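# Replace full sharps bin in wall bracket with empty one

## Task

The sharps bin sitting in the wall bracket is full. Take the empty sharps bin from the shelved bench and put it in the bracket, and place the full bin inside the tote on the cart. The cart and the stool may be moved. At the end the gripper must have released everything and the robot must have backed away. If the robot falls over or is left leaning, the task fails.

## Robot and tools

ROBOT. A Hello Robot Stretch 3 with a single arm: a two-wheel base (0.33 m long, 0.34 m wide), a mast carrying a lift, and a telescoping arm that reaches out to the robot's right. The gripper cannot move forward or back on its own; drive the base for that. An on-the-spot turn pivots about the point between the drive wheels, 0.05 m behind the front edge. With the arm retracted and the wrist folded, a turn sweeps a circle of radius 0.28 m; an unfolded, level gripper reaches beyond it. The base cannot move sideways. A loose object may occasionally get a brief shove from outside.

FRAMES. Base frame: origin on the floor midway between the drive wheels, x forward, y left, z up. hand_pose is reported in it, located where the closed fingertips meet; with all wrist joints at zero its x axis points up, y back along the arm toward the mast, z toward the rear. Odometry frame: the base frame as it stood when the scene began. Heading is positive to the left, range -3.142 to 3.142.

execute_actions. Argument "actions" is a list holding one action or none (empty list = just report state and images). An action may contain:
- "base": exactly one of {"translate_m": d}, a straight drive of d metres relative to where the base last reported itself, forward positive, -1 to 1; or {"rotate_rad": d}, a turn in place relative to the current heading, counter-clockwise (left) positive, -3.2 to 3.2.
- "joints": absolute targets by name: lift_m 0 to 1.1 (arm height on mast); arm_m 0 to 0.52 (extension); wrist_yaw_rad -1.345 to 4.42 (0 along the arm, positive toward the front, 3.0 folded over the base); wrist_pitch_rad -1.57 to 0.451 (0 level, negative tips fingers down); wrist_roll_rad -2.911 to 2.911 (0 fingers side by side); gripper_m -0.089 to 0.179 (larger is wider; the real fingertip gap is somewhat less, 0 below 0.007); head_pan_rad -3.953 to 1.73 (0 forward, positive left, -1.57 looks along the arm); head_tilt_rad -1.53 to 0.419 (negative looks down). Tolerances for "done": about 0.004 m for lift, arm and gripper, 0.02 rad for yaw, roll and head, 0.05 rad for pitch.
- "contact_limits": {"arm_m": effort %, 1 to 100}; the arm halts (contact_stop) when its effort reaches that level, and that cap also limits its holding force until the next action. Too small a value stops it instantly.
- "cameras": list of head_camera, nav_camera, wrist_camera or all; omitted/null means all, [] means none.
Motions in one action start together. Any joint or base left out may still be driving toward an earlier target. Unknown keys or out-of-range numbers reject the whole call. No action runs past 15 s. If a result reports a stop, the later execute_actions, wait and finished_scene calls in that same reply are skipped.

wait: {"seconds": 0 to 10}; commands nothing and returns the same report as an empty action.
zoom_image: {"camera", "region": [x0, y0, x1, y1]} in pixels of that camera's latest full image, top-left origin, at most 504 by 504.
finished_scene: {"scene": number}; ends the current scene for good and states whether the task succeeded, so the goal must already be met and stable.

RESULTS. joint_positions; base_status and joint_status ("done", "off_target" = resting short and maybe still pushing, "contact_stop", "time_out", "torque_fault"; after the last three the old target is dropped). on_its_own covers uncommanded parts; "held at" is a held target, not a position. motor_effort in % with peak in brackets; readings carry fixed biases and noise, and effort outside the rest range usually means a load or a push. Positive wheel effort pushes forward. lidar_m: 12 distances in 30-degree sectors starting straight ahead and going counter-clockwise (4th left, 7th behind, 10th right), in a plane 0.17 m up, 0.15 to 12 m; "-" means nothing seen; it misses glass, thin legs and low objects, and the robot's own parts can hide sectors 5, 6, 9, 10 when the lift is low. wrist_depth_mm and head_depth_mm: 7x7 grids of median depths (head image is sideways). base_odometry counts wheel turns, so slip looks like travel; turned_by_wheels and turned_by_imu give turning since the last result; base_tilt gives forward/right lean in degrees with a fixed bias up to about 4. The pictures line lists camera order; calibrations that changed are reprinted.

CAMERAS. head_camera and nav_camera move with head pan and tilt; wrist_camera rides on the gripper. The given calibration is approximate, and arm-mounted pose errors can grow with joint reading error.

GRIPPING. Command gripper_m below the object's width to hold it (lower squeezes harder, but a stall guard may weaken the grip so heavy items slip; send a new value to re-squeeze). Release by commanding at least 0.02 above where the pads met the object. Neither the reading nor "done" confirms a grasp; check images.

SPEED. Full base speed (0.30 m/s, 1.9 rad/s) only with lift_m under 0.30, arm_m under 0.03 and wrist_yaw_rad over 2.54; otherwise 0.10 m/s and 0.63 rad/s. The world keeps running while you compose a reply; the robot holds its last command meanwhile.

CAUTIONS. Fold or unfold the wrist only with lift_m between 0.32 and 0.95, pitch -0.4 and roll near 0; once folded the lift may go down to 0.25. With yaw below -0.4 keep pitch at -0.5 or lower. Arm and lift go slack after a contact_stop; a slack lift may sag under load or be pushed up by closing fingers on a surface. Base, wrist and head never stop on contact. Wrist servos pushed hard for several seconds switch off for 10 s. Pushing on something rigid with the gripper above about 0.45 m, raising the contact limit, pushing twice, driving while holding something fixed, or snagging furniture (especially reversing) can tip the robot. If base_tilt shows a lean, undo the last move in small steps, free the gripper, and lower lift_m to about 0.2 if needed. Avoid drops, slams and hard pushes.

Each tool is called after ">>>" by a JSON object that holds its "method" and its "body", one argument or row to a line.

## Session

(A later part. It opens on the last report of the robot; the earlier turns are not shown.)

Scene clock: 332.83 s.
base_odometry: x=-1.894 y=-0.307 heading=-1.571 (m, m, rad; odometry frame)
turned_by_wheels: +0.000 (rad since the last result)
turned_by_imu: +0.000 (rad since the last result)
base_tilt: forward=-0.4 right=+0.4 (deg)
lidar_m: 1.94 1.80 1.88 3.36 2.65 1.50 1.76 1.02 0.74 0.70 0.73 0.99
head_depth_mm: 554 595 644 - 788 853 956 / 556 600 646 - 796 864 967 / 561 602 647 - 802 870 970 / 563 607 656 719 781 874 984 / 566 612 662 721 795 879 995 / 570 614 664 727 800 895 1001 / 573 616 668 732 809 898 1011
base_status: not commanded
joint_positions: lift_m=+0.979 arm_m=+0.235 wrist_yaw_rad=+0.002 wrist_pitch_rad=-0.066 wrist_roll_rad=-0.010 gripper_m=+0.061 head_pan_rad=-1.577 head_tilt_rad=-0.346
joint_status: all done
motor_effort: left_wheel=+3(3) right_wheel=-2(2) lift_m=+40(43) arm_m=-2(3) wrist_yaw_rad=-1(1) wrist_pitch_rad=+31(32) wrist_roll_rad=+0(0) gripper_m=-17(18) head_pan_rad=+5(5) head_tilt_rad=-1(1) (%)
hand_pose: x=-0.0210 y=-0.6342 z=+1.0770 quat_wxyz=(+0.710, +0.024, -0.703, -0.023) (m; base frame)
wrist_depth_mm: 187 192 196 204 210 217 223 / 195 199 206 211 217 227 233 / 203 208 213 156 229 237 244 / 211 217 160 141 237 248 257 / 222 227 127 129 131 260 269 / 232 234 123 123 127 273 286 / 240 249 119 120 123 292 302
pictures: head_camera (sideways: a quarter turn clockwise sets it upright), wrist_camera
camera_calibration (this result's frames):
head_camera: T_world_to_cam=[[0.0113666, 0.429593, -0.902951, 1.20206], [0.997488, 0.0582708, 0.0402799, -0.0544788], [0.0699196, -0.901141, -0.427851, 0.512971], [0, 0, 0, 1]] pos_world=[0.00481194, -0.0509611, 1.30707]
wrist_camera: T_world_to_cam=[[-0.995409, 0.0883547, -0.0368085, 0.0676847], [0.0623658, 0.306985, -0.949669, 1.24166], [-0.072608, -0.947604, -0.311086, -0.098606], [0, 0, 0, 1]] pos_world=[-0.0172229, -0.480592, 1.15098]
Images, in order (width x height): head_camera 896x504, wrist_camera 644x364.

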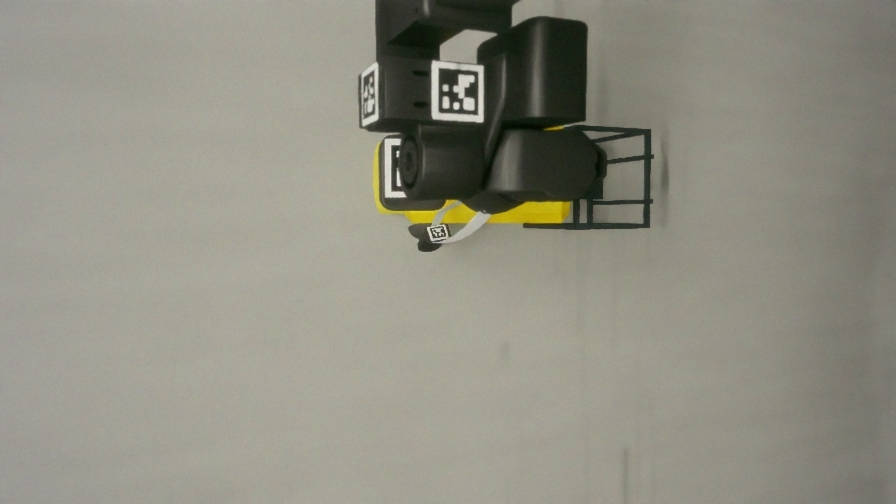

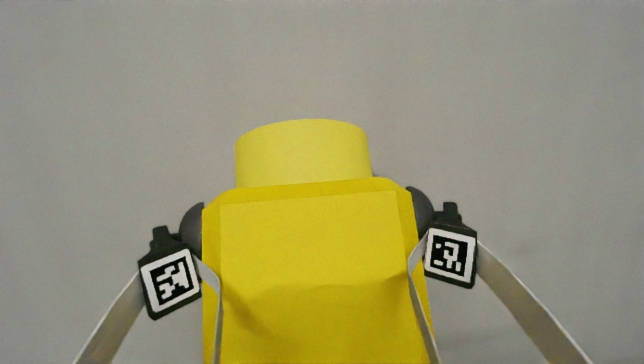

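>>> {"method": "execute_actions", "body": {
  "actions": [],
  "cameras": ["wrist_camera", "nav_camera"]
}}

Scene clock: 378.03 s.
base_odometry: x=-1.894 y=-0.307 heading=-1.571 (m, m, rad; odometry frame)
turned_by_wheels: +0.000 (rad since the last result)
turned_by_imu: +0.000 (rad since the last result)
base_tilt: forward=-0.3 right=+0.4 (deg)
lidar_m: 1.94 1.80 1.88 3.37 2.65 1.50 1.76 1.02 0.74 0.71 0.73 0.99
head_depth_mm: 555 596 644 - 788 856 957 / 556 600 646 - 797 861 964 / 561 604 648 - 805 868 974 / 563 607 657 717 781 874 984 / 567 609 663 722 793 879 996 / 570 615 666 726 797 890 1002 / 574 617 669 732 809 895 1012
base_status: not commanded
joint_positions: lift_m=+0.979 arm_m=+0.235 wrist_yaw_rad=+0.002 wrist_pitch_rad=-0.066 wrist_roll_rad=-0.010 gripper_m=+0.061 head_pan_rad=-1.577 head_tilt_rad=-0.346
joint_status: all done
motor_effort: left_wheel=+3(3) right_wheel=-2(2) lift_m=+40(43) arm_m=-2(3) wrist_yaw_rad=-1(1) wrist_pitch_rad=+31(32) wrist_roll_rad=+0(0) gripper_m=-17(18) head_pan_rad=+5(5) head_tilt_rad=-1(1) (%)
hand_pose: x=-0.0210 y=-0.6342 z=+1.0770 quat_wxyz=(+0.710, +0.024, -0.703, -0.023) (m; base frame)
wrist_depth_mm: 187 193 199 203 209 215 222 / 195 200 204 212 217 224 232 / 203 207 214 156 226 238 244 / 211 217 161 141 238 247 258 / 220 227 128 129 131 264 272 / 231 236 123 124 127 279 288 / 244 250 120 120 123 293 302
pictures: nav_camera (sideways: a quarter turn counterclockwise sets it upright), wrist_camera
camera_calibration (this result's frames):
nav_camera: T_world_to_cam=[[0.0597114, -0.376363, 0.924546, -1.16635], [-0.996876, 0.0254868, 0.0747579, -0.0417586], [-0.0516998, -0.926122, -0.373665, 0.439431], [0, 0, 0, 1]] pos_world=[0.050735, -0.030941, 1.24567]
wrist_camera: T_world_to_cam=[[-0.995409, 0.0883555, -0.0368087, 0.0676852], [0.0623662, 0.306985, -0.949669, 1.24166], [-0.0726087, -0.947604, -0.311086, -0.0986059], [0, 0, 0, 1]] pos_world=[-0.017223, -0.480592, 1.15098]
Images, in order (width x height): nav_camera 672x504, wrist_camera 644x364.

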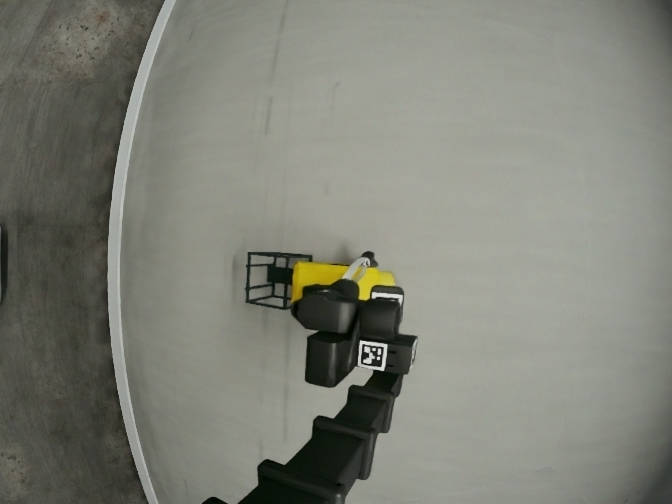

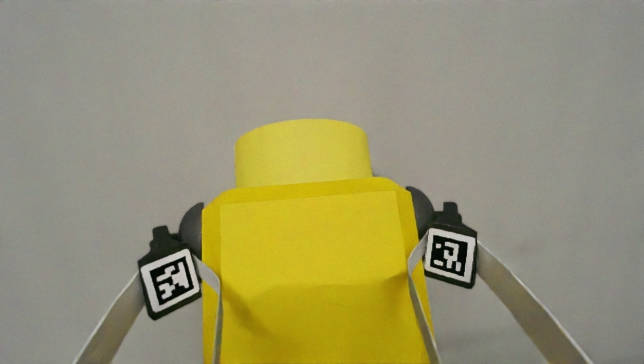

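>>> {"method": "execute_actions", "body": {
  "actions": [
    {"joints": {"arm_m": 0.247}, "contact_limits": {"arm_m": 15}}
  ],
  "cameras": ["wrist_camera"]
}}

Scene clock: 425.13 s.
base_odometry: x=-1.894 y=-0.307 heading=-1.571 (m, m, rad; odometry frame)
turned_by_wheels: +0.000 (rad since the last result)
turned_by_imu: +0.000 (rad since the last result)
base_tilt: forward=-0.3 right=+0.4 (deg)
lidar_m: 1.94 1.80 1.87 3.37 2.65 1.50 1.76 1.02 0.74 0.70 0.73 0.99
head_depth_mm: 555 596 641 - 781 857 957 / 558 601 643 - 789 860 967 / 560 603 653 - 802 871 979 / 565 607 655 720 780 875 981 / 566 611 663 721 795 884 993 / 571 613 667 730 800 889 1003 / 574 619 669 731 808 897 1012
base_status: not commanded
joint_positions: lift_m=+0.979 arm_m=+0.246 wrist_yaw_rad=+0.002 wrist_pitch_rad=-0.104 wrist_roll_rad=-0.010 gripper_m=+0.061 head_pan_rad=-1.577 head_tilt_rad=-0.346
joint_status: all done
on_its_own: wrist_pitch_rad is at rest, and its effort (+48) is outside its rest range (-20 to +32)
motor_effort: left_wheel=+1(3) right_wheel=-1(2) lift_m=+40(40) arm_m=+10(8) wrist_yaw_rad=-1(1) wrist_pitch_rad=+48(49) wrist_roll_rad=+0(0) gripper_m=-17(17) head_pan_rad=+6(5) head_tilt_rad=-1(1) (%)
contact_limits: arm_m 15 (drawing in: default 28, maximum 46; extending or still: default 37, maximum 62)
hand_pose: x=-0.0211 y=-0.6436 z=+1.0674 quat_wxyz=(+0.710, +0.038, -0.702, -0.036) (m; base frame)
wrist_depth_mm: 177 182 186 191 198 202 210 / 185 189 194 201 208 215 220 / 195 198 202 144 218 224 233 / 203 208 208 139 227 237 249 / 215 217 125 127 130 254 263 / 223 227 124 125 128 268 282 / 238 246 123 124 127 290 302
pictures: wrist_camera
camera_calibration (this result's frames):
wrist_camera: T_world_to_cam=[[-0.995409, 0.0896952, -0.033407, 0.0653895], [0.0623159, 0.342395, -0.937487, 1.24531], [-0.0726497, -0.935265, -0.346412, -0.0648306], [0, 0, 0, 1]] pos_world=[-0.0172234, -0.492887, 1.14719]
Images, in order (width x height): wrist_camera 644x364.

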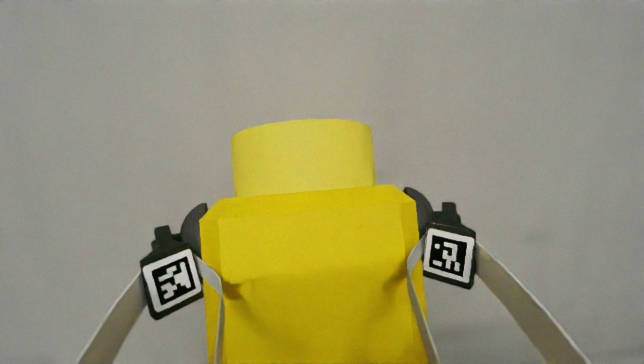

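>>> {"method": "execute_actions", "body": {
  "actions": [
    {"joints": {"lift_m": 0.968}, "contact_limits": {"arm_m": 15}}
  ],
  "cameras": ["wrist_camera"]
}}

action 0: "contact_limits": arm_m has a limit but is not in "joints" beside it: add it there, or leave its limit out

>>> {"method": "execute_actions", "body": {
  "actions": [
    {"joints": {"lift_m": 0.968, "arm_m": 0.247}, "contact_limits": {"arm_m": 15}}
  ],
  "cameras": ["wrist_camera"]
}}

Scene clock: 463.53 s.
base_odometry: x=-1.894 y=-0.307 heading=-1.571 (m, m, rad; odometry frame)
turned_by_wheels: +0.000 (rad since the last result)
turned_by_imu: +0.000 (rad since the last result)
base_tilt: forward=-0.3 right=+0.4 (deg)
lidar_m: 1.94 1.79 1.88 3.37 2.65 1.49 1.76 1.02 0.74 0.70 0.73 0.99
head_depth_mm: 555 595 645 - 785 856 958 / 559 600 648 - 794 859 964 / 561 603 652 - 803 869 976 / 564 607 656 717 781 876 988 / 567 610 662 723 793 883 994 / 570 613 665 727 800 892 1003 / 573 619 671 734 805 896 1012
base_status: not commanded
joint_positions: lift_m=+0.968 arm_m=+0.246 wrist_yaw_rad=+0.002 wrist_pitch_rad=-0.083 wrist_roll_rad=-0.010 gripper_m=+0.061 head_pan_rad=-1.577 head_tilt_rad=-0.346
joint_status: all done
on_its_own: wrist_pitch_rad is at rest, and its effort (+38) is outside its rest range (-20 to +32)
motor_effort: left_wheel=+2(1) right_wheel=-1(1) lift_m=+18(38) arm_m=+7(11) wrist_yaw_rad=-1(0) wrist_pitch_rad=+38(48) wrist_roll_rad=+0(0) gripper_m=-17(17) head_pan_rad=+5(4) head_tilt_rad=-1(1) (%)
contact_limits: arm_m 15 (drawing in: default 28, maximum 46; extending or still: default 37, maximum 62)
hand_pose: x=-0.0211 y=-0.6448 z=+1.0619 quat_wxyz=(+0.710, +0.030, -0.703, -0.029) (m; base frame)
wrist_depth_mm: 177 180 186 192 198 203 209 / 185 189 195 199 207 213 219 / 192 199 201 142 218 223 232 / 202 209 178 138 225 235 244 / 211 219 125 126 129 251 260 / 221 226 125 126 129 267 275 / 234 244 124 126 128 281 296
pictures: wrist_camera
camera_calibration (this result's frames):
wrist_camera: T_world_to_cam=[[-0.995407, 0.0889729, -0.0353445, 0.0669096], [0.0623516, 0.322345, -0.944567, 1.23515], [-0.0726477, -0.942432, -0.326412, -0.0938012], [0, 0, 0, 1]] pos_world=[-0.0172254, -0.492497, 1.13842]
Images, in order (width x height): wrist_camera 644x364.

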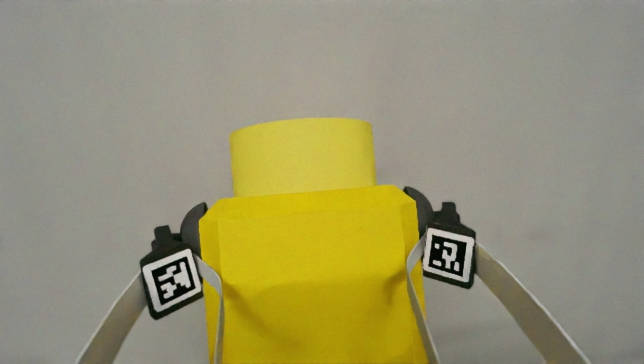

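>>> {"method": "execute_actions", "body": {
  "actions": [
    {"joints": {"lift_m": 0.958, "arm_m": 0.257}, "contact_limits": {"arm_m": 18}}
  ],
  "cameras": ["wrist_camera"]
}}

Scene clock: 495.30 s.
base_odometry: x=-1.894 y=-0.307 heading=-1.571 (m, m, rad; odometry frame)
turned_by_wheels: +0.000 (rad since the last result)
turned_by_imu: +0.000 (rad since the last result)
base_tilt: forward=-0.3 right=+0.4 (deg)
lidar_m: 1.94 1.80 1.88 3.37 2.65 1.50 1.76 1.02 0.74 0.71 0.73 0.99
head_depth_mm: 556 597 647 - 795 858 961 / 558 599 649 - 800 862 967 / 561 602 653 - 805 869 978 / 564 607 658 717 790 876 983 / 567 610 664 722 797 883 994 / 569 613 665 724 801 893 1005 / 574 617 670 734 805 897 1014
base_status: not commanded
joint_positions: lift_m=+0.958 arm_m=+0.251 wrist_yaw_rad=-0.001 wrist_pitch_rad=-0.058 wrist_roll_rad=-0.010 gripper_m=+0.061 head_pan_rad=-1.577 head_tilt_rad=-0.347
joint_status: arm_m contact_stop (moved +0.005 of +0.011); the others done
on_its_own: arm_m is slack since a contact_stop, until your next command for it (your +0.257 is given up)
motor_effort: left_wheel=+1(4) right_wheel=-1(2) lift_m=+15(17) arm_m=-1(20) wrist_yaw_rad=+1(1) wrist_pitch_rad=+27(39) wrist_roll_rad=+0(0) gripper_m=-19(19) head_pan_rad=+5(5) head_tilt_rad=-1(1) (%)
contact_limits: arm_m 18 (drawing in: default 28, maximum 46; extending or still: default 37, maximum 62)
hand_pose: x=-0.0217 y=-0.6504 z=+1.0582 quat_wxyz=(+0.710, +0.021, -0.703, -0.021) (m; base frame)
wrist_depth_mm: 175 179 183 189 194 201 207 / 182 186 191 196 203 209 217 / 189 192 197 138 212 221 229 / 196 202 156 133 219 231 240 / 205 211 121 124 125 244 251 / 214 217 121 124 127 256 268 / 222 232 122 124 127 271 283
pictures: wrist_camera
camera_calibration (this result's frames):
wrist_camera: T_world_to_cam=[[-0.995168, 0.0907253, -0.0375479, 0.0700802], [0.0632047, 0.299265, -0.952074, 1.22639], [-0.0751405, -0.949847, -0.303553, -0.129372], [0, 0, 0, 1]] pos_world=[-0.0174934, -0.496258, 1.13098]
Images, in order (width x height): wrist_camera 644x364.

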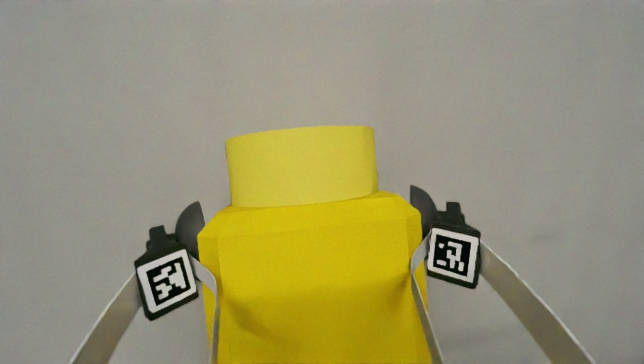

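>>> {"method": "execute_actions", "body": {
  "actions": [
    {"joints": {"arm_m": 0.24, "wrist_pitch_rad": 0.17}, "contact_limits": {"arm_m": 18}}
  ],
  "cameras": ["wrist_camera", "head_camera"]
}}

Scene clock: 583.13 s.
base_odometry: x=-1.894 y=-0.307 heading=-1.571 (m, m, rad; odometry frame)
turned_by_wheels: +0.000 (rad since the last result)
turned_by_imu: +0.000 (rad since the last result)
base_tilt: forward=-0.3 right=+0.3 (deg)
lidar_m: 1.94 1.80 1.88 3.36 2.66 1.50 1.76 1.02 0.74 0.71 0.73 0.99
head_depth_mm: 554 596 644 677 794 856 958 / 558 599 648 - 801 861 968 / 561 603 645 - 806 867 977 / 563 605 657 720 788 875 986 / 565 610 662 723 796 882 989 / 570 615 665 728 800 887 1004 / 571 617 670 734 806 896 1012
base_status: not commanded
joint_positions: lift_m=+0.958 arm_m=+0.240 wrist_yaw_rad=-0.001 wrist_pitch_rad=+0.098 wrist_roll_rad=-0.010 gripper_m=+0.061 head_pan_rad=-1.577 head_tilt_rad=-0.347
joint_status: wrist_pitch_rad off_target (ended at +0.098, target +0.170); the others done
on_its_own: wrist_pitch_rad is at rest, and its effort (+34) is outside its rest range (-20 to +32)
motor_effort: left_wheel=+1(1) right_wheel=-1(1) lift_m=+18(18) arm_m=-4(5) wrist_yaw_rad=+1(1) wrist_pitch_rad=+34(39) wrist_roll_rad=+0(0) gripper_m=-19(18) head_pan_rad=+5(5) head_tilt_rad=-1(1) (%)
contact_limits: arm_m 18 (drawing in: default 28, maximum 46; extending or still: default 37, maximum 62)
hand_pose: x=-0.0217 y=-0.6426 z=+1.0981 quat_wxyz=(+0.710, -0.035, -0.703, +0.034) (m; base frame)
wrist_depth_mm: 197 202 207 213 218 226 232 / 200 203 211 214 223 229 237 / 205 208 213 218 227 234 244 / 208 212 214 139 230 239 247 / 211 216 123 126 128 245 251 / 214 219 122 123 126 248 259 / 218 225 120 122 124 255 262
pictures: head_camera (sideways: a quarter turn clockwise sets it upright), wrist_camera
camera_calibration (this result's frames):
head_camera: T_world_to_cam=[[0.0113564, 0.429933, -0.902789, 1.20185], [0.997486, 0.0582842, 0.0403041, -0.0545103], [0.0699464, -0.900978, -0.42819, 0.513412], [0, 0, 0, 1]] pos_world=[0.00481339, -0.0509631, 1.30705]
wrist_camera: T_world_to_cam=[[-0.995186, 0.0836738, -0.0510168, 0.0811575], [0.06301, 0.147612, -0.987036, 1.20299], [-0.0750584, -0.985499, -0.152174, -0.298977], [0, 0, 0, 1]] pos_world=[-0.017474, -0.479008, 1.14603]
Images, in order (width x height): head_camera 896x504, wrist_camera 644x364.

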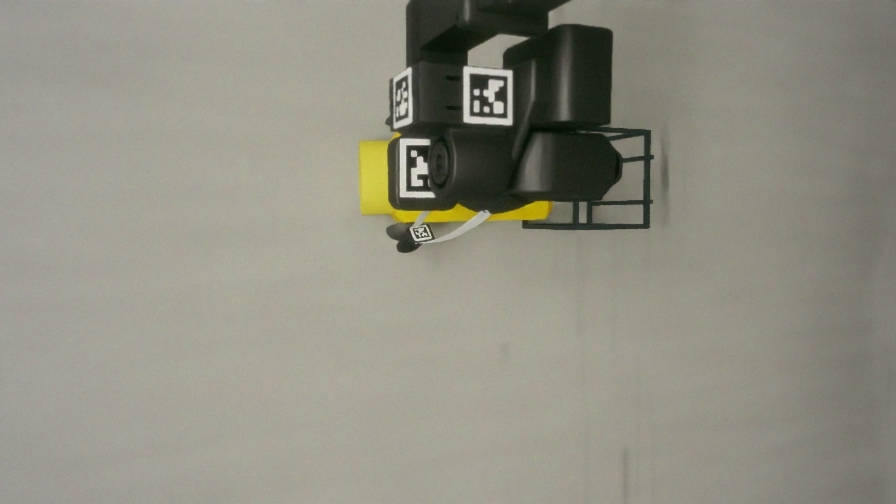

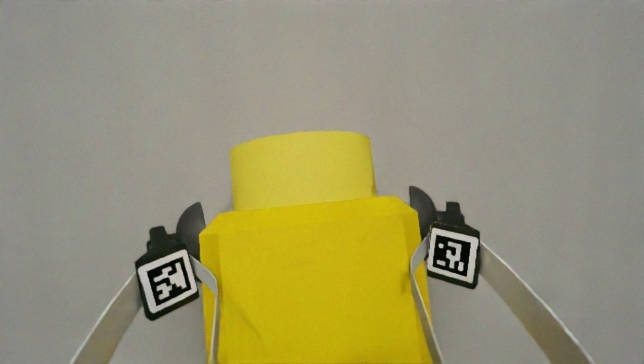

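>>> {"method": "execute_actions", "body": {
  "actions": [
    {"joints": {"arm_m": 0.09, "wrist_pitch_rad": 0.17}, "contact_limits": {"arm_m": 18}}
  ],
  "cameras": ["wrist_camera", "head_camera"]
}}

Scene clock: 701.03 s.
base_odometry: x=-1.894 y=-0.307 heading=-1.571 (m, m, rad; odometry frame)
turned_by_wheels: +0.000 (rad since the last result)
turned_by_imu: +0.000 (rad since the last result)
base_tilt: forward=-0.2 right=+0.4 (deg)
lidar_m: 1.94 1.79 1.87 3.37 2.65 1.50 1.75 1.02 0.74 0.71 0.73 0.99
head_depth_mm: 555 597 647 704 - - - / 559 600 649 678 - - 1002 / 560 602 652 461 - - 1008 / 564 606 656 707 783 878 985 / 567 609 661 720 792 885 993 / 570 614 664 725 800 891 1001 / 572 618 669 729 806 896 1014
base_status: not commanded
joint_positions: lift_m=+0.958 arm_m=+0.090 wrist_yaw_rad=-0.001 wrist_pitch_rad=+0.098 wrist_roll_rad=-0.010 gripper_m=+0.061 head_pan_rad=-1.577 head_tilt_rad=-0.347
joint_status: wrist_pitch_rad off_target (ended at +0.098, target +0.170); the others done
on_its_own: wrist_pitch_rad is at rest, and its effort (+34) is outside its rest range (-20 to +32)
motor_effort: left_wheel=+1(1) right_wheel=-1(1) lift_m=+18(18) arm_m=-5(4) wrist_yaw_rad=+1(1) wrist_pitch_rad=+34(31) wrist_roll_rad=+0(0) gripper_m=-19(19) head_pan_rad=+4(5) head_tilt_rad=-1(1) (%)
contact_limits: arm_m 18 (drawing in: default 28, maximum 46; extending or still: default 37, maximum 62)
hand_pose: x=-0.0217 y=-0.4926 z=+1.0981 quat_wxyz=(+0.710, -0.035, -0.703, +0.034) (m; base frame)
wrist_depth_mm: 331 339 344 356 371 375 388 / 333 340 350 359 375 386 400 / 339 348 354 366 384 391 405 / 346 356 357 139 392 399 413 / 352 358 123 126 128 411 426 / 352 365 121 123 125 420 428 / 366 376 119 122 124 425 446
pictures: head_camera (sideways: a quarter turn clockwise sets it upright), wrist_camera
camera_calibration (this result's frames):
head_camera: T_world_to_cam=[[0.0113518, 0.429933, -0.90279, 1.20185], [0.997485, 0.0582948, 0.0403041, -0.0545103], [0.0699559, -0.900977, -0.42819, 0.513412], [0, 0, 0, 1]] pos_world=[0.00481393, -0.0509631, 1.30705]
wrist_camera: T_world_to_cam=[[-0.995186, 0.0836738, -0.051018, 0.0686096], [0.0630102, 0.147599, -0.987038, 1.18085], [-0.075059, -0.985501, -0.152161, -0.151189], [0, 0, 0, 1]] pos_world=[-0.0174741, -0.32903, 1.14604]
Images, in order (width x height): head_camera 896x504, wrist_camera 644x364.

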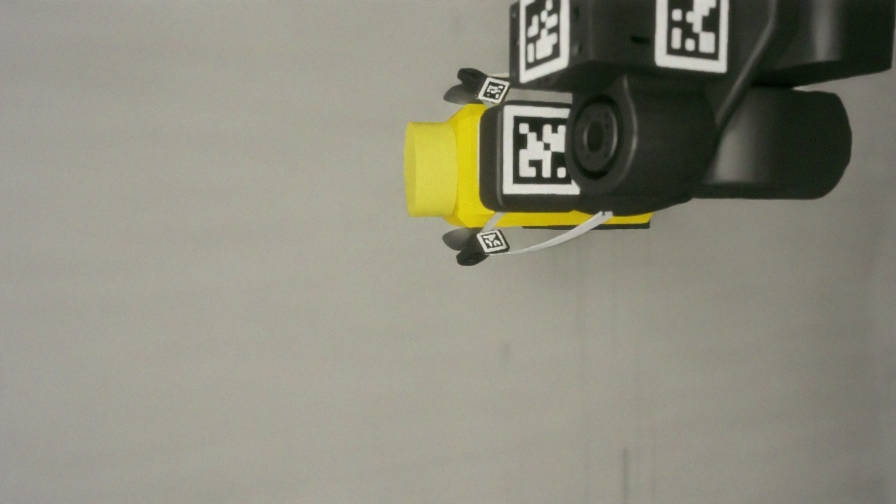

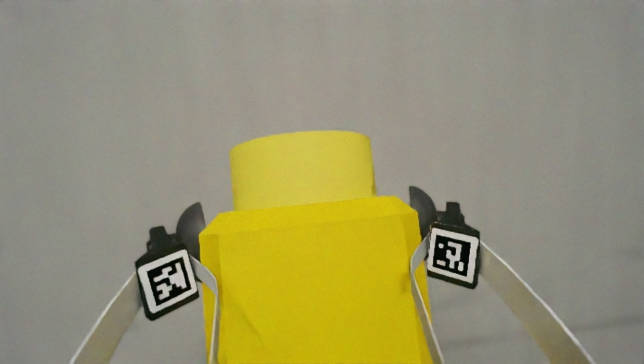

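>>> {"method": "execute_actions", "body": {
  "actions": []
}}

Scene clock: 730.80 s.
base_odometry: x=-1.894 y=-0.307 heading=-1.571 (m, m, rad; odometry frame)
turned_by_wheels: +0.000 (rad since the last result)
turned_by_imu: +0.000 (rad since the last result)
base_tilt: forward=-0.3 right=+0.3 (deg)
lidar_m: 1.94 1.79 1.87 3.37 2.65 1.49 1.76 1.02 0.73 0.70 0.73 0.99
head_depth_mm: 555 597 644 701 - - - / 558 600 650 679 - - 1003 / 561 603 653 462 - - 1007 / 562 608 657 704 783 875 986 / 567 610 660 722 792 883 992 / 570 614 665 727 802 890 1007 / 571 619 670 731 804 900 1013
base_status: not commanded
joint_positions: lift_m=+0.958 arm_m=+0.090 wrist_yaw_rad=-0.001 wrist_pitch_rad=+0.098 wrist_roll_rad=-0.010 gripper_m=+0.061 head_pan_rad=-1.577 head_tilt_rad=-0.347
joint_status: wrist_pitch_rad off_target (ended at +0.098, target +0.170); the others done
on_its_own: wrist_pitch_rad is at rest, and its effort (+34) is outside its rest range (-20 to +32)
motor_effort: left_wheel=+1(1) right_wheel=-1(1) lift_m=+18(18) arm_m=-5(4) wrist_yaw_rad=+1(1) wrist_pitch_rad=+34(31) wrist_roll_rad=+0(0) gripper_m=-19(19) head_pan_rad=+5(5) head_tilt_rad=-1(1) (%)
contact_limits: arm_m 18 (drawing in: default 28, maximum 46; extending or still: default 37, maximum 62)
hand_pose: x=-0.0217 y=-0.4926 z=+1.0981 quat_wxyz=(+0.710, -0.035, -0.703, +0.034) (m; base frame)
wrist_depth_mm: 331 336 349 353 368 373 395 / 337 342 348 363 378 383 393 / 340 351 349 362 378 395 403 / 345 352 360 139 390 404 413 / 354 361 124 125 127 409 423 / 353 362 121 123 125 416 432 / 370 378 120 121 124 423 445
pictures: head_camera (sideways: a quarter turn clockwise sets it upright), nav_camera (sideways: a quarter turn counterclockwise sets it upright), wrist_camera
camera_calibration (this result's frames):
head_camera: T_world_to_cam=[[0.0113518, 0.429933, -0.90279, 1.20185], [0.997485, 0.0582946, 0.0403041, -0.0545103], [0.0699558, -0.900977, -0.42819, 0.513412], [0, 0, 0, 1]] pos_world=[0.00481392, -0.0509631, 1.30705]
nav_camera: T_world_to_cam=[[0.0597239, -0.376708, 0.924405, -1.16617], [-0.996877, 0.02542, 0.0747652, -0.041768], [-0.051663, -0.925983, -0.374013, 0.439885], [0, 0, 0, 1]] pos_world=[0.0507363, -0.0309181, 1.24566]
wrist_camera: T_world_to_cam=[[-0.995186, 0.0836737, -0.051018, 0.0686096], [0.0630101, 0.147599, -0.987038, 1.18085], [-0.0750589, -0.985502, -0.152161, -0.151189], [0, 0, 0, 1]] pos_world=[-0.0174741, -0.32903, 1.14604]
Images, in order (width x height): head_camera 896x504, nav_camera 672x504, wrist_camera 644x364.

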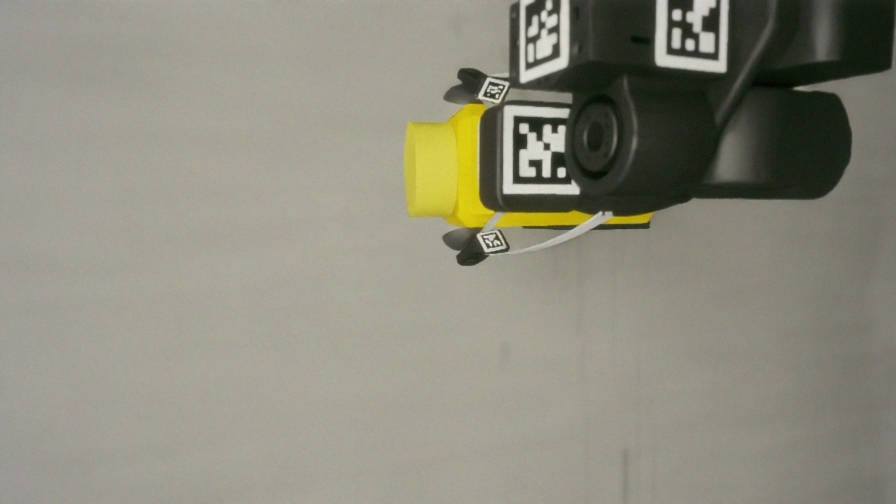

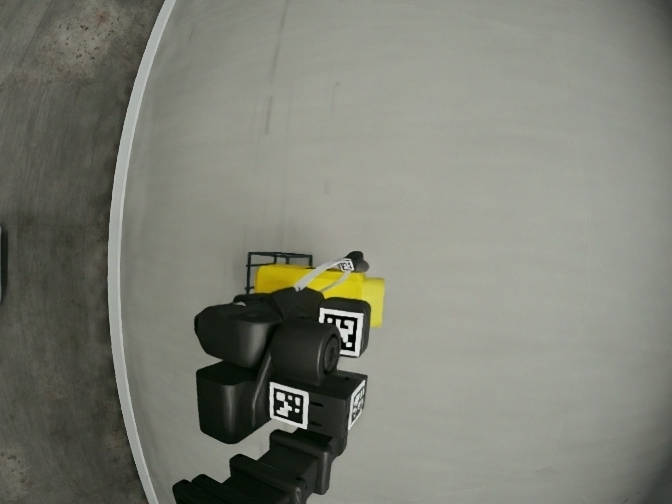

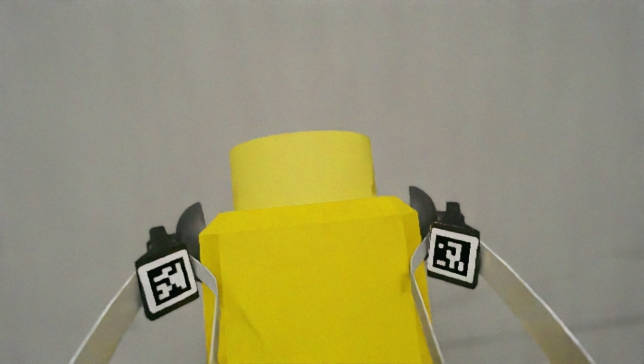

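>>> {"method": "execute_actions", "body": {
  "actions": [
    {"base": {"translate_m": -0.5}, "joints": {"arm_m": 0.04, "head_pan_rad": -3.14, "head_tilt_rad": -0.3, "lift_m": 1.0}, "contact_limits": {"arm_m": 30}}
  ]
}}

Scene clock: 822.53 s.
base_odometry: x=-1.894 y=+0.193 heading=-1.571 (m, m, rad; odometry frame)
turned_by_wheels: +0.000 (rad since the last result)
turned_by_imu: +0.003 (rad since the last result)
base_tilt: forward=-0.3 right=+0.4 (deg)
lidar_m: 2.44 2.20 2.59 3.35 1.92 1.03 1.34 1.03 0.74 0.71 0.74 1.00
head_depth_mm: 1103 1173 1266 1341 - - - / 1108 1183 1264 1351 - - - / 1118 1188 1273 1383 - 1632 - / 1113 1196 1290 1395 1523 1640 - / 1127 1205 1286 1403 1531 1657 - / 1137 1214 1313 1431 1555 1669 - / 1147 1224 1324 1429 1543 1654 -
base_status: done
joint_positions: lift_m=+0.999 arm_m=+0.040 wrist_yaw_rad=-0.001 wrist_pitch_rad=+0.098 wrist_roll_rad=-0.010 gripper_m=+0.061 head_pan_rad=-3.133 head_tilt_rad=-0.310
joint_status: all done
on_its_own: wrist_pitch_rad is at rest, and its effort (+33) is outside its rest range (-20 to +32)
motor_effort: left_wheel=+1(5) right_wheel=-1(4) lift_m=+40(42) arm_m=-4(2) wrist_yaw_rad=+1(1) wrist_pitch_rad=+33(34) wrist_roll_rad=+0(0) gripper_m=-18(18) head_pan_rad=-3(48) head_tilt_rad=+5(11) (%)
contact_limits: arm_m 30 (drawing in: default 28, maximum 46; extending or still: default 37, maximum 62)
hand_pose: x=-0.0217 y=-0.4426 z=+1.1392 quat_wxyz=(+0.710, -0.035, -0.703, +0.034) (m; base frame)
wrist_depth_mm: 382 388 394 410 418 439 445 / 387 391 403 422 433 447 454 / 394 404 412 417 446 455 463 / 406 413 414 139 450 466 486 / 400 414 124 126 127 471 492 / 413 417 121 123 126 477 500 / 421 439 120 121 124 491 511
pictures: head_camera (sideways: a quarter turn clockwise sets it upright), nav_camera (sideways: a quarter turn counterclockwise sets it upright), wrist_camera
camera_calibration (this result's frames):
head_camera: T_world_to_cam=[[0.396552, -0.0052655, -0.917997, 1.21934], [0.0745249, -0.996498, 0.0379087, -0.0457636], [-0.914982, -0.0834464, -0.394771, 0.475932], [0, 0, 0, 1]] pos_world=[-0.0446513, 0.000531895, 1.30897]
nav_camera: T_world_to_cam=[[-0.34152, -0.0650062, 0.937624, -1.18098], [0.0133659, 0.997168, 0.0740029, -0.0469416], [-0.939779, 0.0378056, -0.339684, 0.400626], [0, 0, 0, 1]] pos_world=[-0.0261994, -0.045108, 1.24687]
wrist_camera: T_world_to_cam=[[-0.995189, 0.0836029, -0.0510808, 0.0665716], [0.063004, 0.146843, -0.987151, 1.21385], [-0.0750278, -0.98562, -0.151404, -0.096561], [0, 0, 0, 1]] pos_world=[-0.017471, -0.278983, 1.18704]
Images, in order (width x height): head_camera 896x504, nav_camera 672x504, wrist_camera 644x364.

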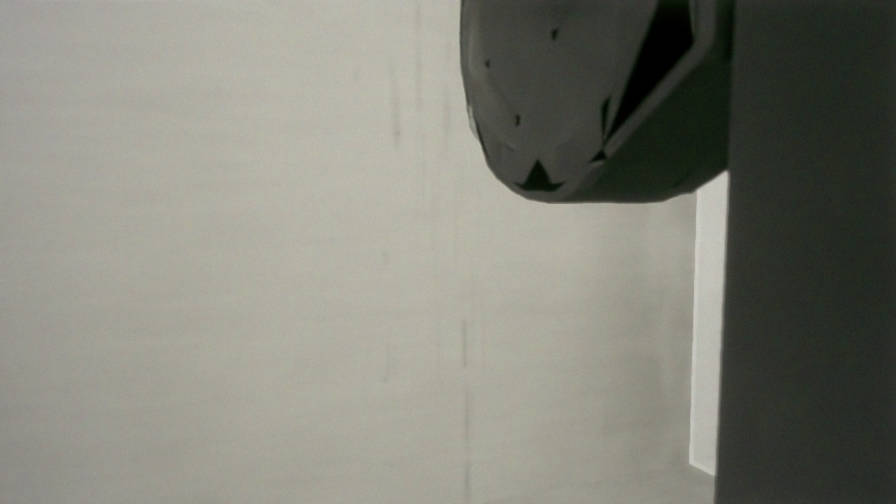

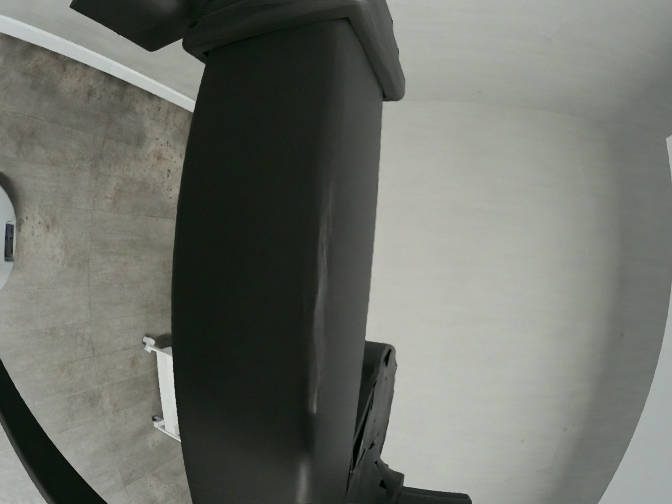

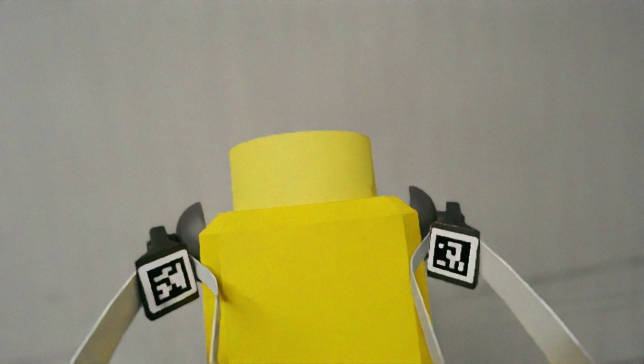

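>>> {"method": "zoom_image", "body": {
  "camera": "nav_camera",
  "region": [100, 300, 300, 500]
}}

Region (100, 300, 300, 500) of nav_camera's 672x504 image, scaled by 2.520, with more detail than that image has.

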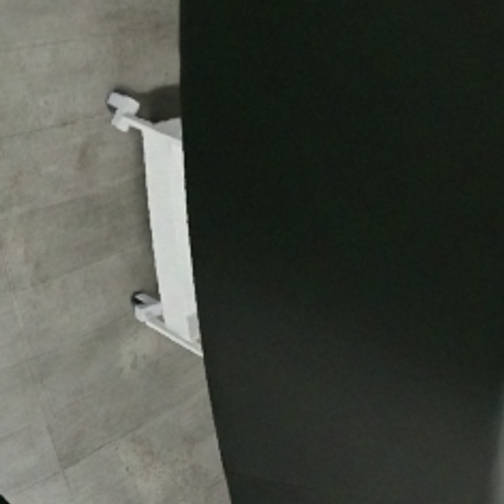

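>>> {"method": "execute_actions", "body": {
  "actions": [
    {"base": {"rotate_rad": -0.984}, "joints": {"head_pan_rad": -2.6, "head_tilt_rad": -0.3, "lift_m": 1.05}}
  ],
  "cameras": ["nav_camera", "wrist_camera"]
}}

>>> {"method": "execute_actions", "body": {
  "actions": [
    {"base": {"translate_m": -0.807}, "joints": {"head_pan_rad": -2.1, "head_tilt_rad": -0.45}}
  ]
}}

Scene clock: 905.40 s.
base_odometry: x=-1.894 y=+0.193 heading=-2.555 (m, m, rad; odometry frame)
turned_by_wheels: -0.984 (rad since the last result)
turned_by_imu: -0.977 (rad since the last result)
base_tilt: forward=-0.3 right=+0.4 (deg)
lidar_m: 0.75 1.06 2.44 2.20 2.74 3.48 1.26 1.03 1.34 0.96 0.73 0.71
head_depth_mm: 1392 1497 1622 1752 - - - / 1328 1433 1544 1639 - - - / 1266 1357 1461 1543 - - - / 1223 1289 1383 - - - 1325 / 1165 1250 1325 - - - 1353 / 1124 1190 1264 - - - 1398 / 1079 1143 1214 - - 1552 1387
base_status: done
joint_positions: lift_m=+1.049 arm_m=+0.040 wrist_yaw_rad=-0.001 wrist_pitch_rad=+0.099 wrist_roll_rad=-0.010 gripper_m=+0.061 head_pan_rad=-2.607 head_tilt_rad=-0.310
joint_status: all done
on_its_own: wrist_pitch_rad is at rest, and its effort (+33) is outside its rest range (-20 to +32)
motor_effort: left_wheel=+3(9) right_wheel=-2(7) lift_m=+40(40) arm_m=-4(5) wrist_yaw_rad=+1(1) wrist_pitch_rad=+33(33) wrist_roll_rad=+0(0) gripper_m=-18(19) head_pan_rad=+5(42) head_tilt_rad=+4(6) (%)
hand_pose: x=-0.0216 y=-0.4426 z=+1.1893 quat_wxyz=(+0.710, -0.035, -0.703, +0.034) (m; base frame)
wrist_depth_mm: 478 591 802 - - 897 811 / 479 587 830 - - 940 826 / 486 591 789 - - 959 846 / 479 585 711 139 - 961 866 / 484 581 123 125 128 956 889 / 492 544 121 123 125 - 900 / 473 618 120 122 124 - 883
pictures: nav_camera (sideways: a quarter turn counterclockwise sets it upright), wrist_camera
camera_calibration (this result's frames):
nav_camera: T_world_to_cam=[[-0.262713, -0.227629, 0.937639, -1.18148], [-0.488968, 0.869157, 0.0740019, -0.0438761], [-0.831801, -0.439034, -0.339642, 0.399913], [0, 0, 0, 1]] pos_world=[0.000804328, -0.0552277, 1.24687]
wrist_camera: T_world_to_cam=[[-0.995211, 0.0833196, -0.0511153, 0.0691146], [0.0629632, 0.146422, -0.987216, 1.26322], [-0.0747701, -0.985707, -0.150967, -0.0895231], [0, 0, 0, 1]] pos_world=[-0.0174463, -0.278965, 1.23709]
Images, in order (width x height): nav_camera 672x504, wrist_camera 644x364.

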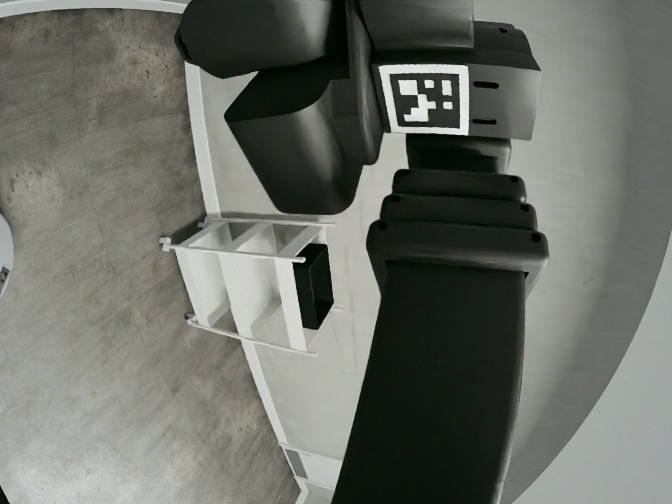

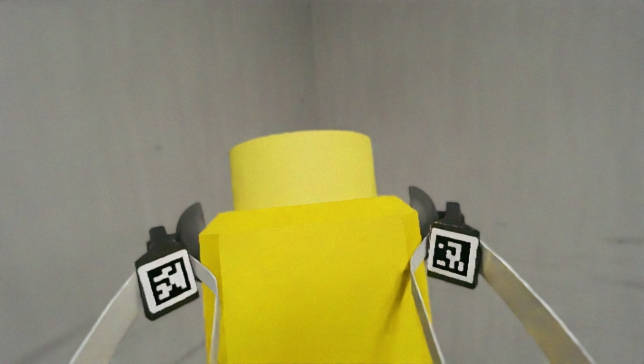

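Scene clock: 914.63 s.
base_odometry: x=-1.223 y=+0.640 heading=-2.555 (m, m, rad; odometry frame)
turned_by_wheels: +0.000 (rad since the last result)
turned_by_imu: +0.004 (rad since the last result)
base_tilt: forward=-0.3 right=+0.3 (deg)
lidar_m: 1.47 2.09 2.34 2.41 3.37 2.64 1.22 0.50 0.49 0.52 1.34 1.39
head_depth_mm: 707 765 - - - 724 870 / 711 770 - - 866 696 873 / 720 782 - - - 731 901 / 728 793 - - - 701 905 / 737 793 - - - 713 909 / 746 801 - - - 1245 1279 / 750 817 - - - - 1282
base_status: done
joint_positions: lift_m=+1.049 arm_m=+0.040 wrist_yaw_rad=-0.001 wrist_pitch_rad=+0.099 wrist_roll_rad=-0.010 gripper_m=+0.061 head_pan_rad=-2.107 head_tilt_rad=-0.444
joint_status: all done
on_its_own: wrist_pitch_rad is at rest, and its effort (+33) is outside its rest range (-20 to +32)
motor_effort: left_wheel=+3(4) right_wheel=-1(6) lift_m=+39(39) arm_m=-5(3) wrist_yaw_rad=+1(1) wrist_pitch_rad=+33(33) wrist_roll_rad=+0(0) gripper_m=-18(19) head_pan_rad=+5(42) head_tilt_rad=-2(16) (%)
hand_pose: x=-0.0216 y=-0.4426 z=+1.1893 quat_wxyz=(+0.710, -0.035, -0.703, +0.034) (m; base frame)
wrist_depth_mm: - 940 790 696 609 533 485 / - 976 828 708 603 550 500 / - - 858 682 639 565 509 / - - 836 139 620 558 516 / - - 124 126 128 570 510 / - - 121 123 126 597 525 / - - 119 121 124 606 534
pictures: head_camera (sideways: a quarter turn clockwise sets it upright), nav_camera (sideways: a quarter turn counterclockwise sets it upright), wrist_camera
camera_calibration (this result's frames):
head_camera: T_world_to_cam=[[0.27117, 0.439031, -0.856574, 1.13998], [0.887813, -0.45786, 0.046387, -0.0617551], [-0.371826, -0.773056, -0.513935, 0.627678], [0, 0, 0, 1]] pos_world=[-0.0209153, -0.0435318, 1.30193]
nav_camera: T_world_to_cam=[[-0.184143, -0.431095, 0.883317, -1.11108], [-0.850883, 0.519785, 0.0762949, -0.0446406], [-0.492026, -0.73755, -0.462527, 0.557752], [0, 0, 0, 1]] pos_world=[0.0318472, -0.0444056, 1.24281]
wrist_camera: T_world_to_cam=[[-0.995211, 0.0833205, -0.0511146, 0.0691139], [0.0629626, 0.146422, -0.987216, 1.26322], [-0.0747711, -0.985707, -0.150967, -0.0895231], [0, 0, 0, 1]] pos_world=[-0.0174463, -0.278965, 1.23709]
Images, in order (width x height): head_camera 896x504, nav_camera 672x504, wrist_camera 644x364.

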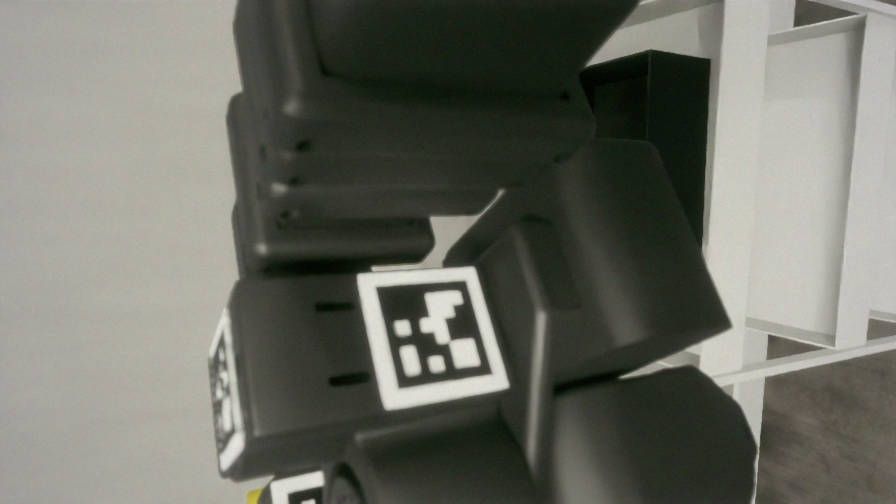

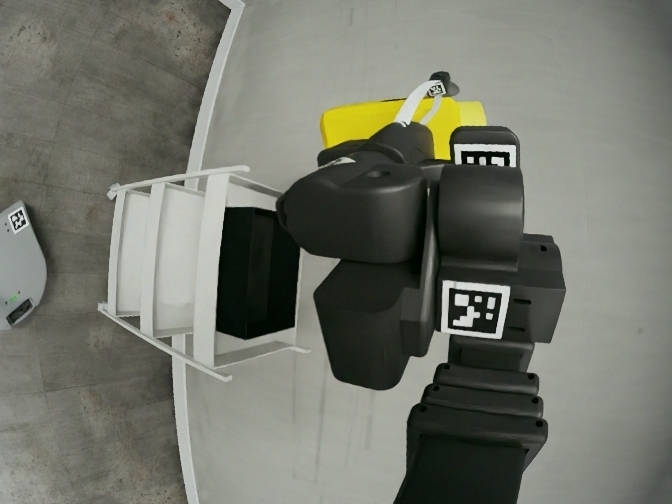

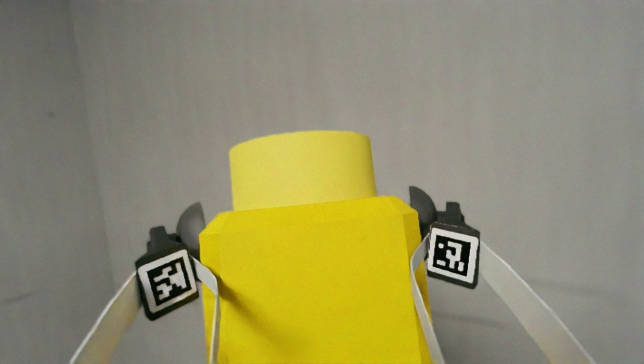

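>>> {"method": "zoom_image", "body": {
  "camera": "nav_camera",
  "region": [80, 140, 340, 400]
}}

Region (80, 140, 340, 400) of nav_camera's 672x504 image, scaled by 1.938, with more detail than that image has.

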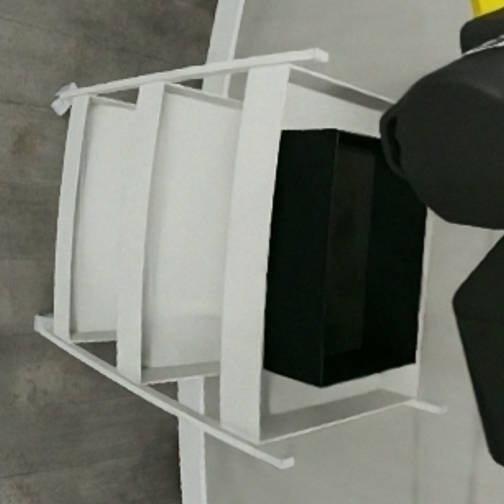

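>>> {"method": "execute_actions", "body": {
  "actions": [
    {"base": {"rotate_rad": -0.587}, "joints": {"head_pan_rad": -1.57, "head_tilt_rad": -0.62, "lift_m": 0.88, "arm_m": 0.235}, "contact_limits": {"arm_m": 20}}
  ]
}}

Scene clock: 1015.37 s.
base_odometry: x=-1.223 y=+0.640 heading=-3.142 (m, m, rad; odometry frame)
turned_by_wheels: -0.587 (rad since the last result)
turned_by_imu: -0.583 (rad since the last result)
base_tilt: forward=-0.3 right=+0.3 (deg)
lidar_m: 1.40 1.44 1.95 2.34 2.36 2.95 3.30 1.29 0.51 0.49 0.51 1.26
head_depth_mm: 719 809 900 - 726 1282 1152 / 719 810 888 - 730 961 1105 / 722 798 592 - 734 990 1110 / 726 818 939 942 742 996 1127 / 729 822 940 956 777 1000 1130 / 734 823 943 1104 1228 1354 1185 / 738 825 945 1108 1337 1398 1189
base_status: done
joint_positions: lift_m=+0.880 arm_m=+0.235 wrist_yaw_rad=+0.000 wrist_pitch_rad=+0.099 wrist_roll_rad=-0.010 gripper_m=+0.061 head_pan_rad=-1.577 head_tilt_rad=-0.613
joint_status: all done
on_its_own: wrist_pitch_rad is at rest, and its effort (+33) is outside its rest range (-20 to +32)
motor_effort: left_wheel=+3(9) right_wheel=-2(6) lift_m=+17(39) arm_m=+4(2) wrist_yaw_rad=+0(1) wrist_pitch_rad=+33(33) wrist_roll_rad=+0(0) gripper_m=-19(19) head_pan_rad=+5(43) head_tilt_rad=-3(17) (%)
contact_limits: arm_m 20 (drawing in: default 28, maximum 46; extending or still: default 37, maximum 62)
hand_pose: x=-0.0215 y=-0.6371 z=+1.0205 quat_wxyz=(+0.710, -0.035, -0.703, +0.034) (m; base frame)
wrist_depth_mm: 372 377 393 404 410 423 437 / 381 389 399 415 423 436 442 / 385 393 402 410 426 446 464 / 391 401 404 139 443 456 465 / 398 410 124 126 127 468 475 / 405 419 121 123 126 480 484 / 407 420 120 122 124 471 504
pictures: head_camera (sideways: a quarter turn clockwise sets it upright), nav_camera (sideways: a quarter turn counterclockwise sets it upright), wrist_camera
camera_calibration (this result's frames):
head_camera: T_world_to_cam=[[0.0127984, 0.651973, -0.758134, 1.01322], [0.997414, 0.0453038, 0.0557977, -0.0746642], [0.070725, -0.756888, -0.649707, 0.80161], [0, 0, 0, 1]] pos_world=[0.00480959, -0.0504825, 1.29314]
nav_camera: T_world_to_cam=[[0.0582378, -0.60632, 0.793085, -0.994899], [-0.997, 0.00524486, 0.0772214, -0.0449387], [-0.0509805, -0.795203, -0.604196, 0.739383], [0, 0, 0, 1]] pos_world=[0.050831, -0.0150322, 1.23924]
wrist_camera: T_world_to_cam=[[-0.995244, 0.0829065, -0.0511387, 0.0765495], [0.0629028, 0.146146, -0.987261, 1.12487], [-0.0743767, -0.985783, -0.150666, -0.307044], [0, 0, 0, 1]] pos_world=[-0.0174087, -0.47342, 1.06819]
Images, in order (width x height): head_camera 896x504, nav_camera 672x504, wrist_camera 644x364.

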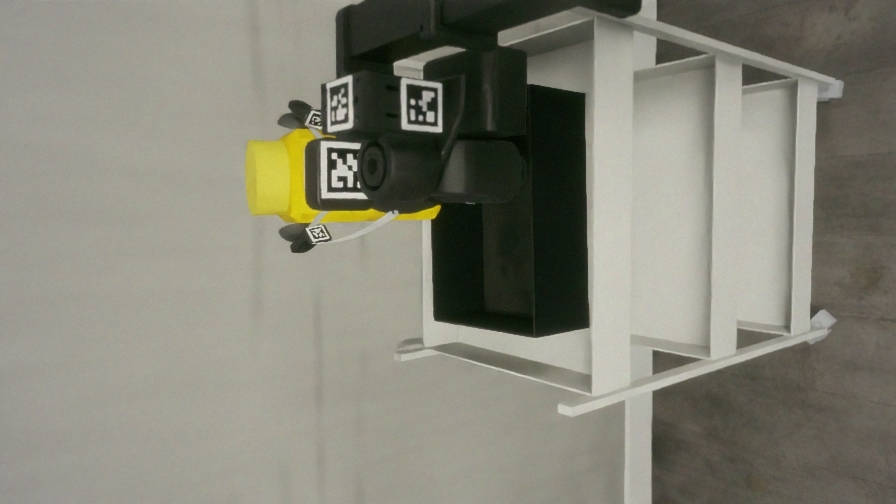

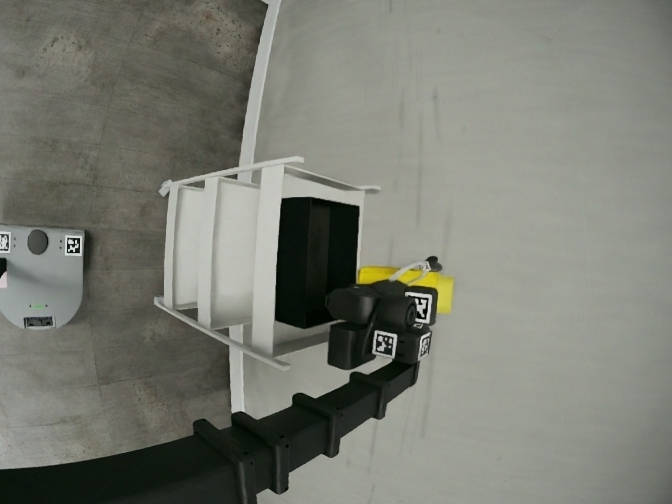

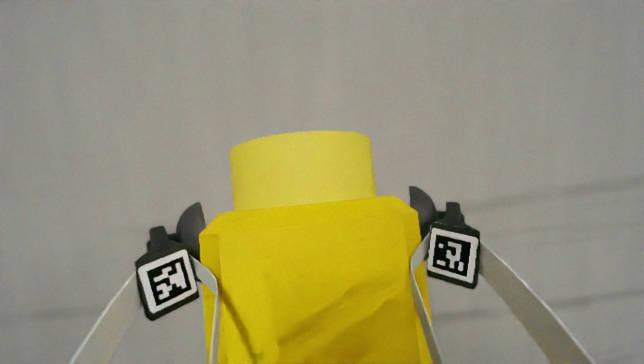

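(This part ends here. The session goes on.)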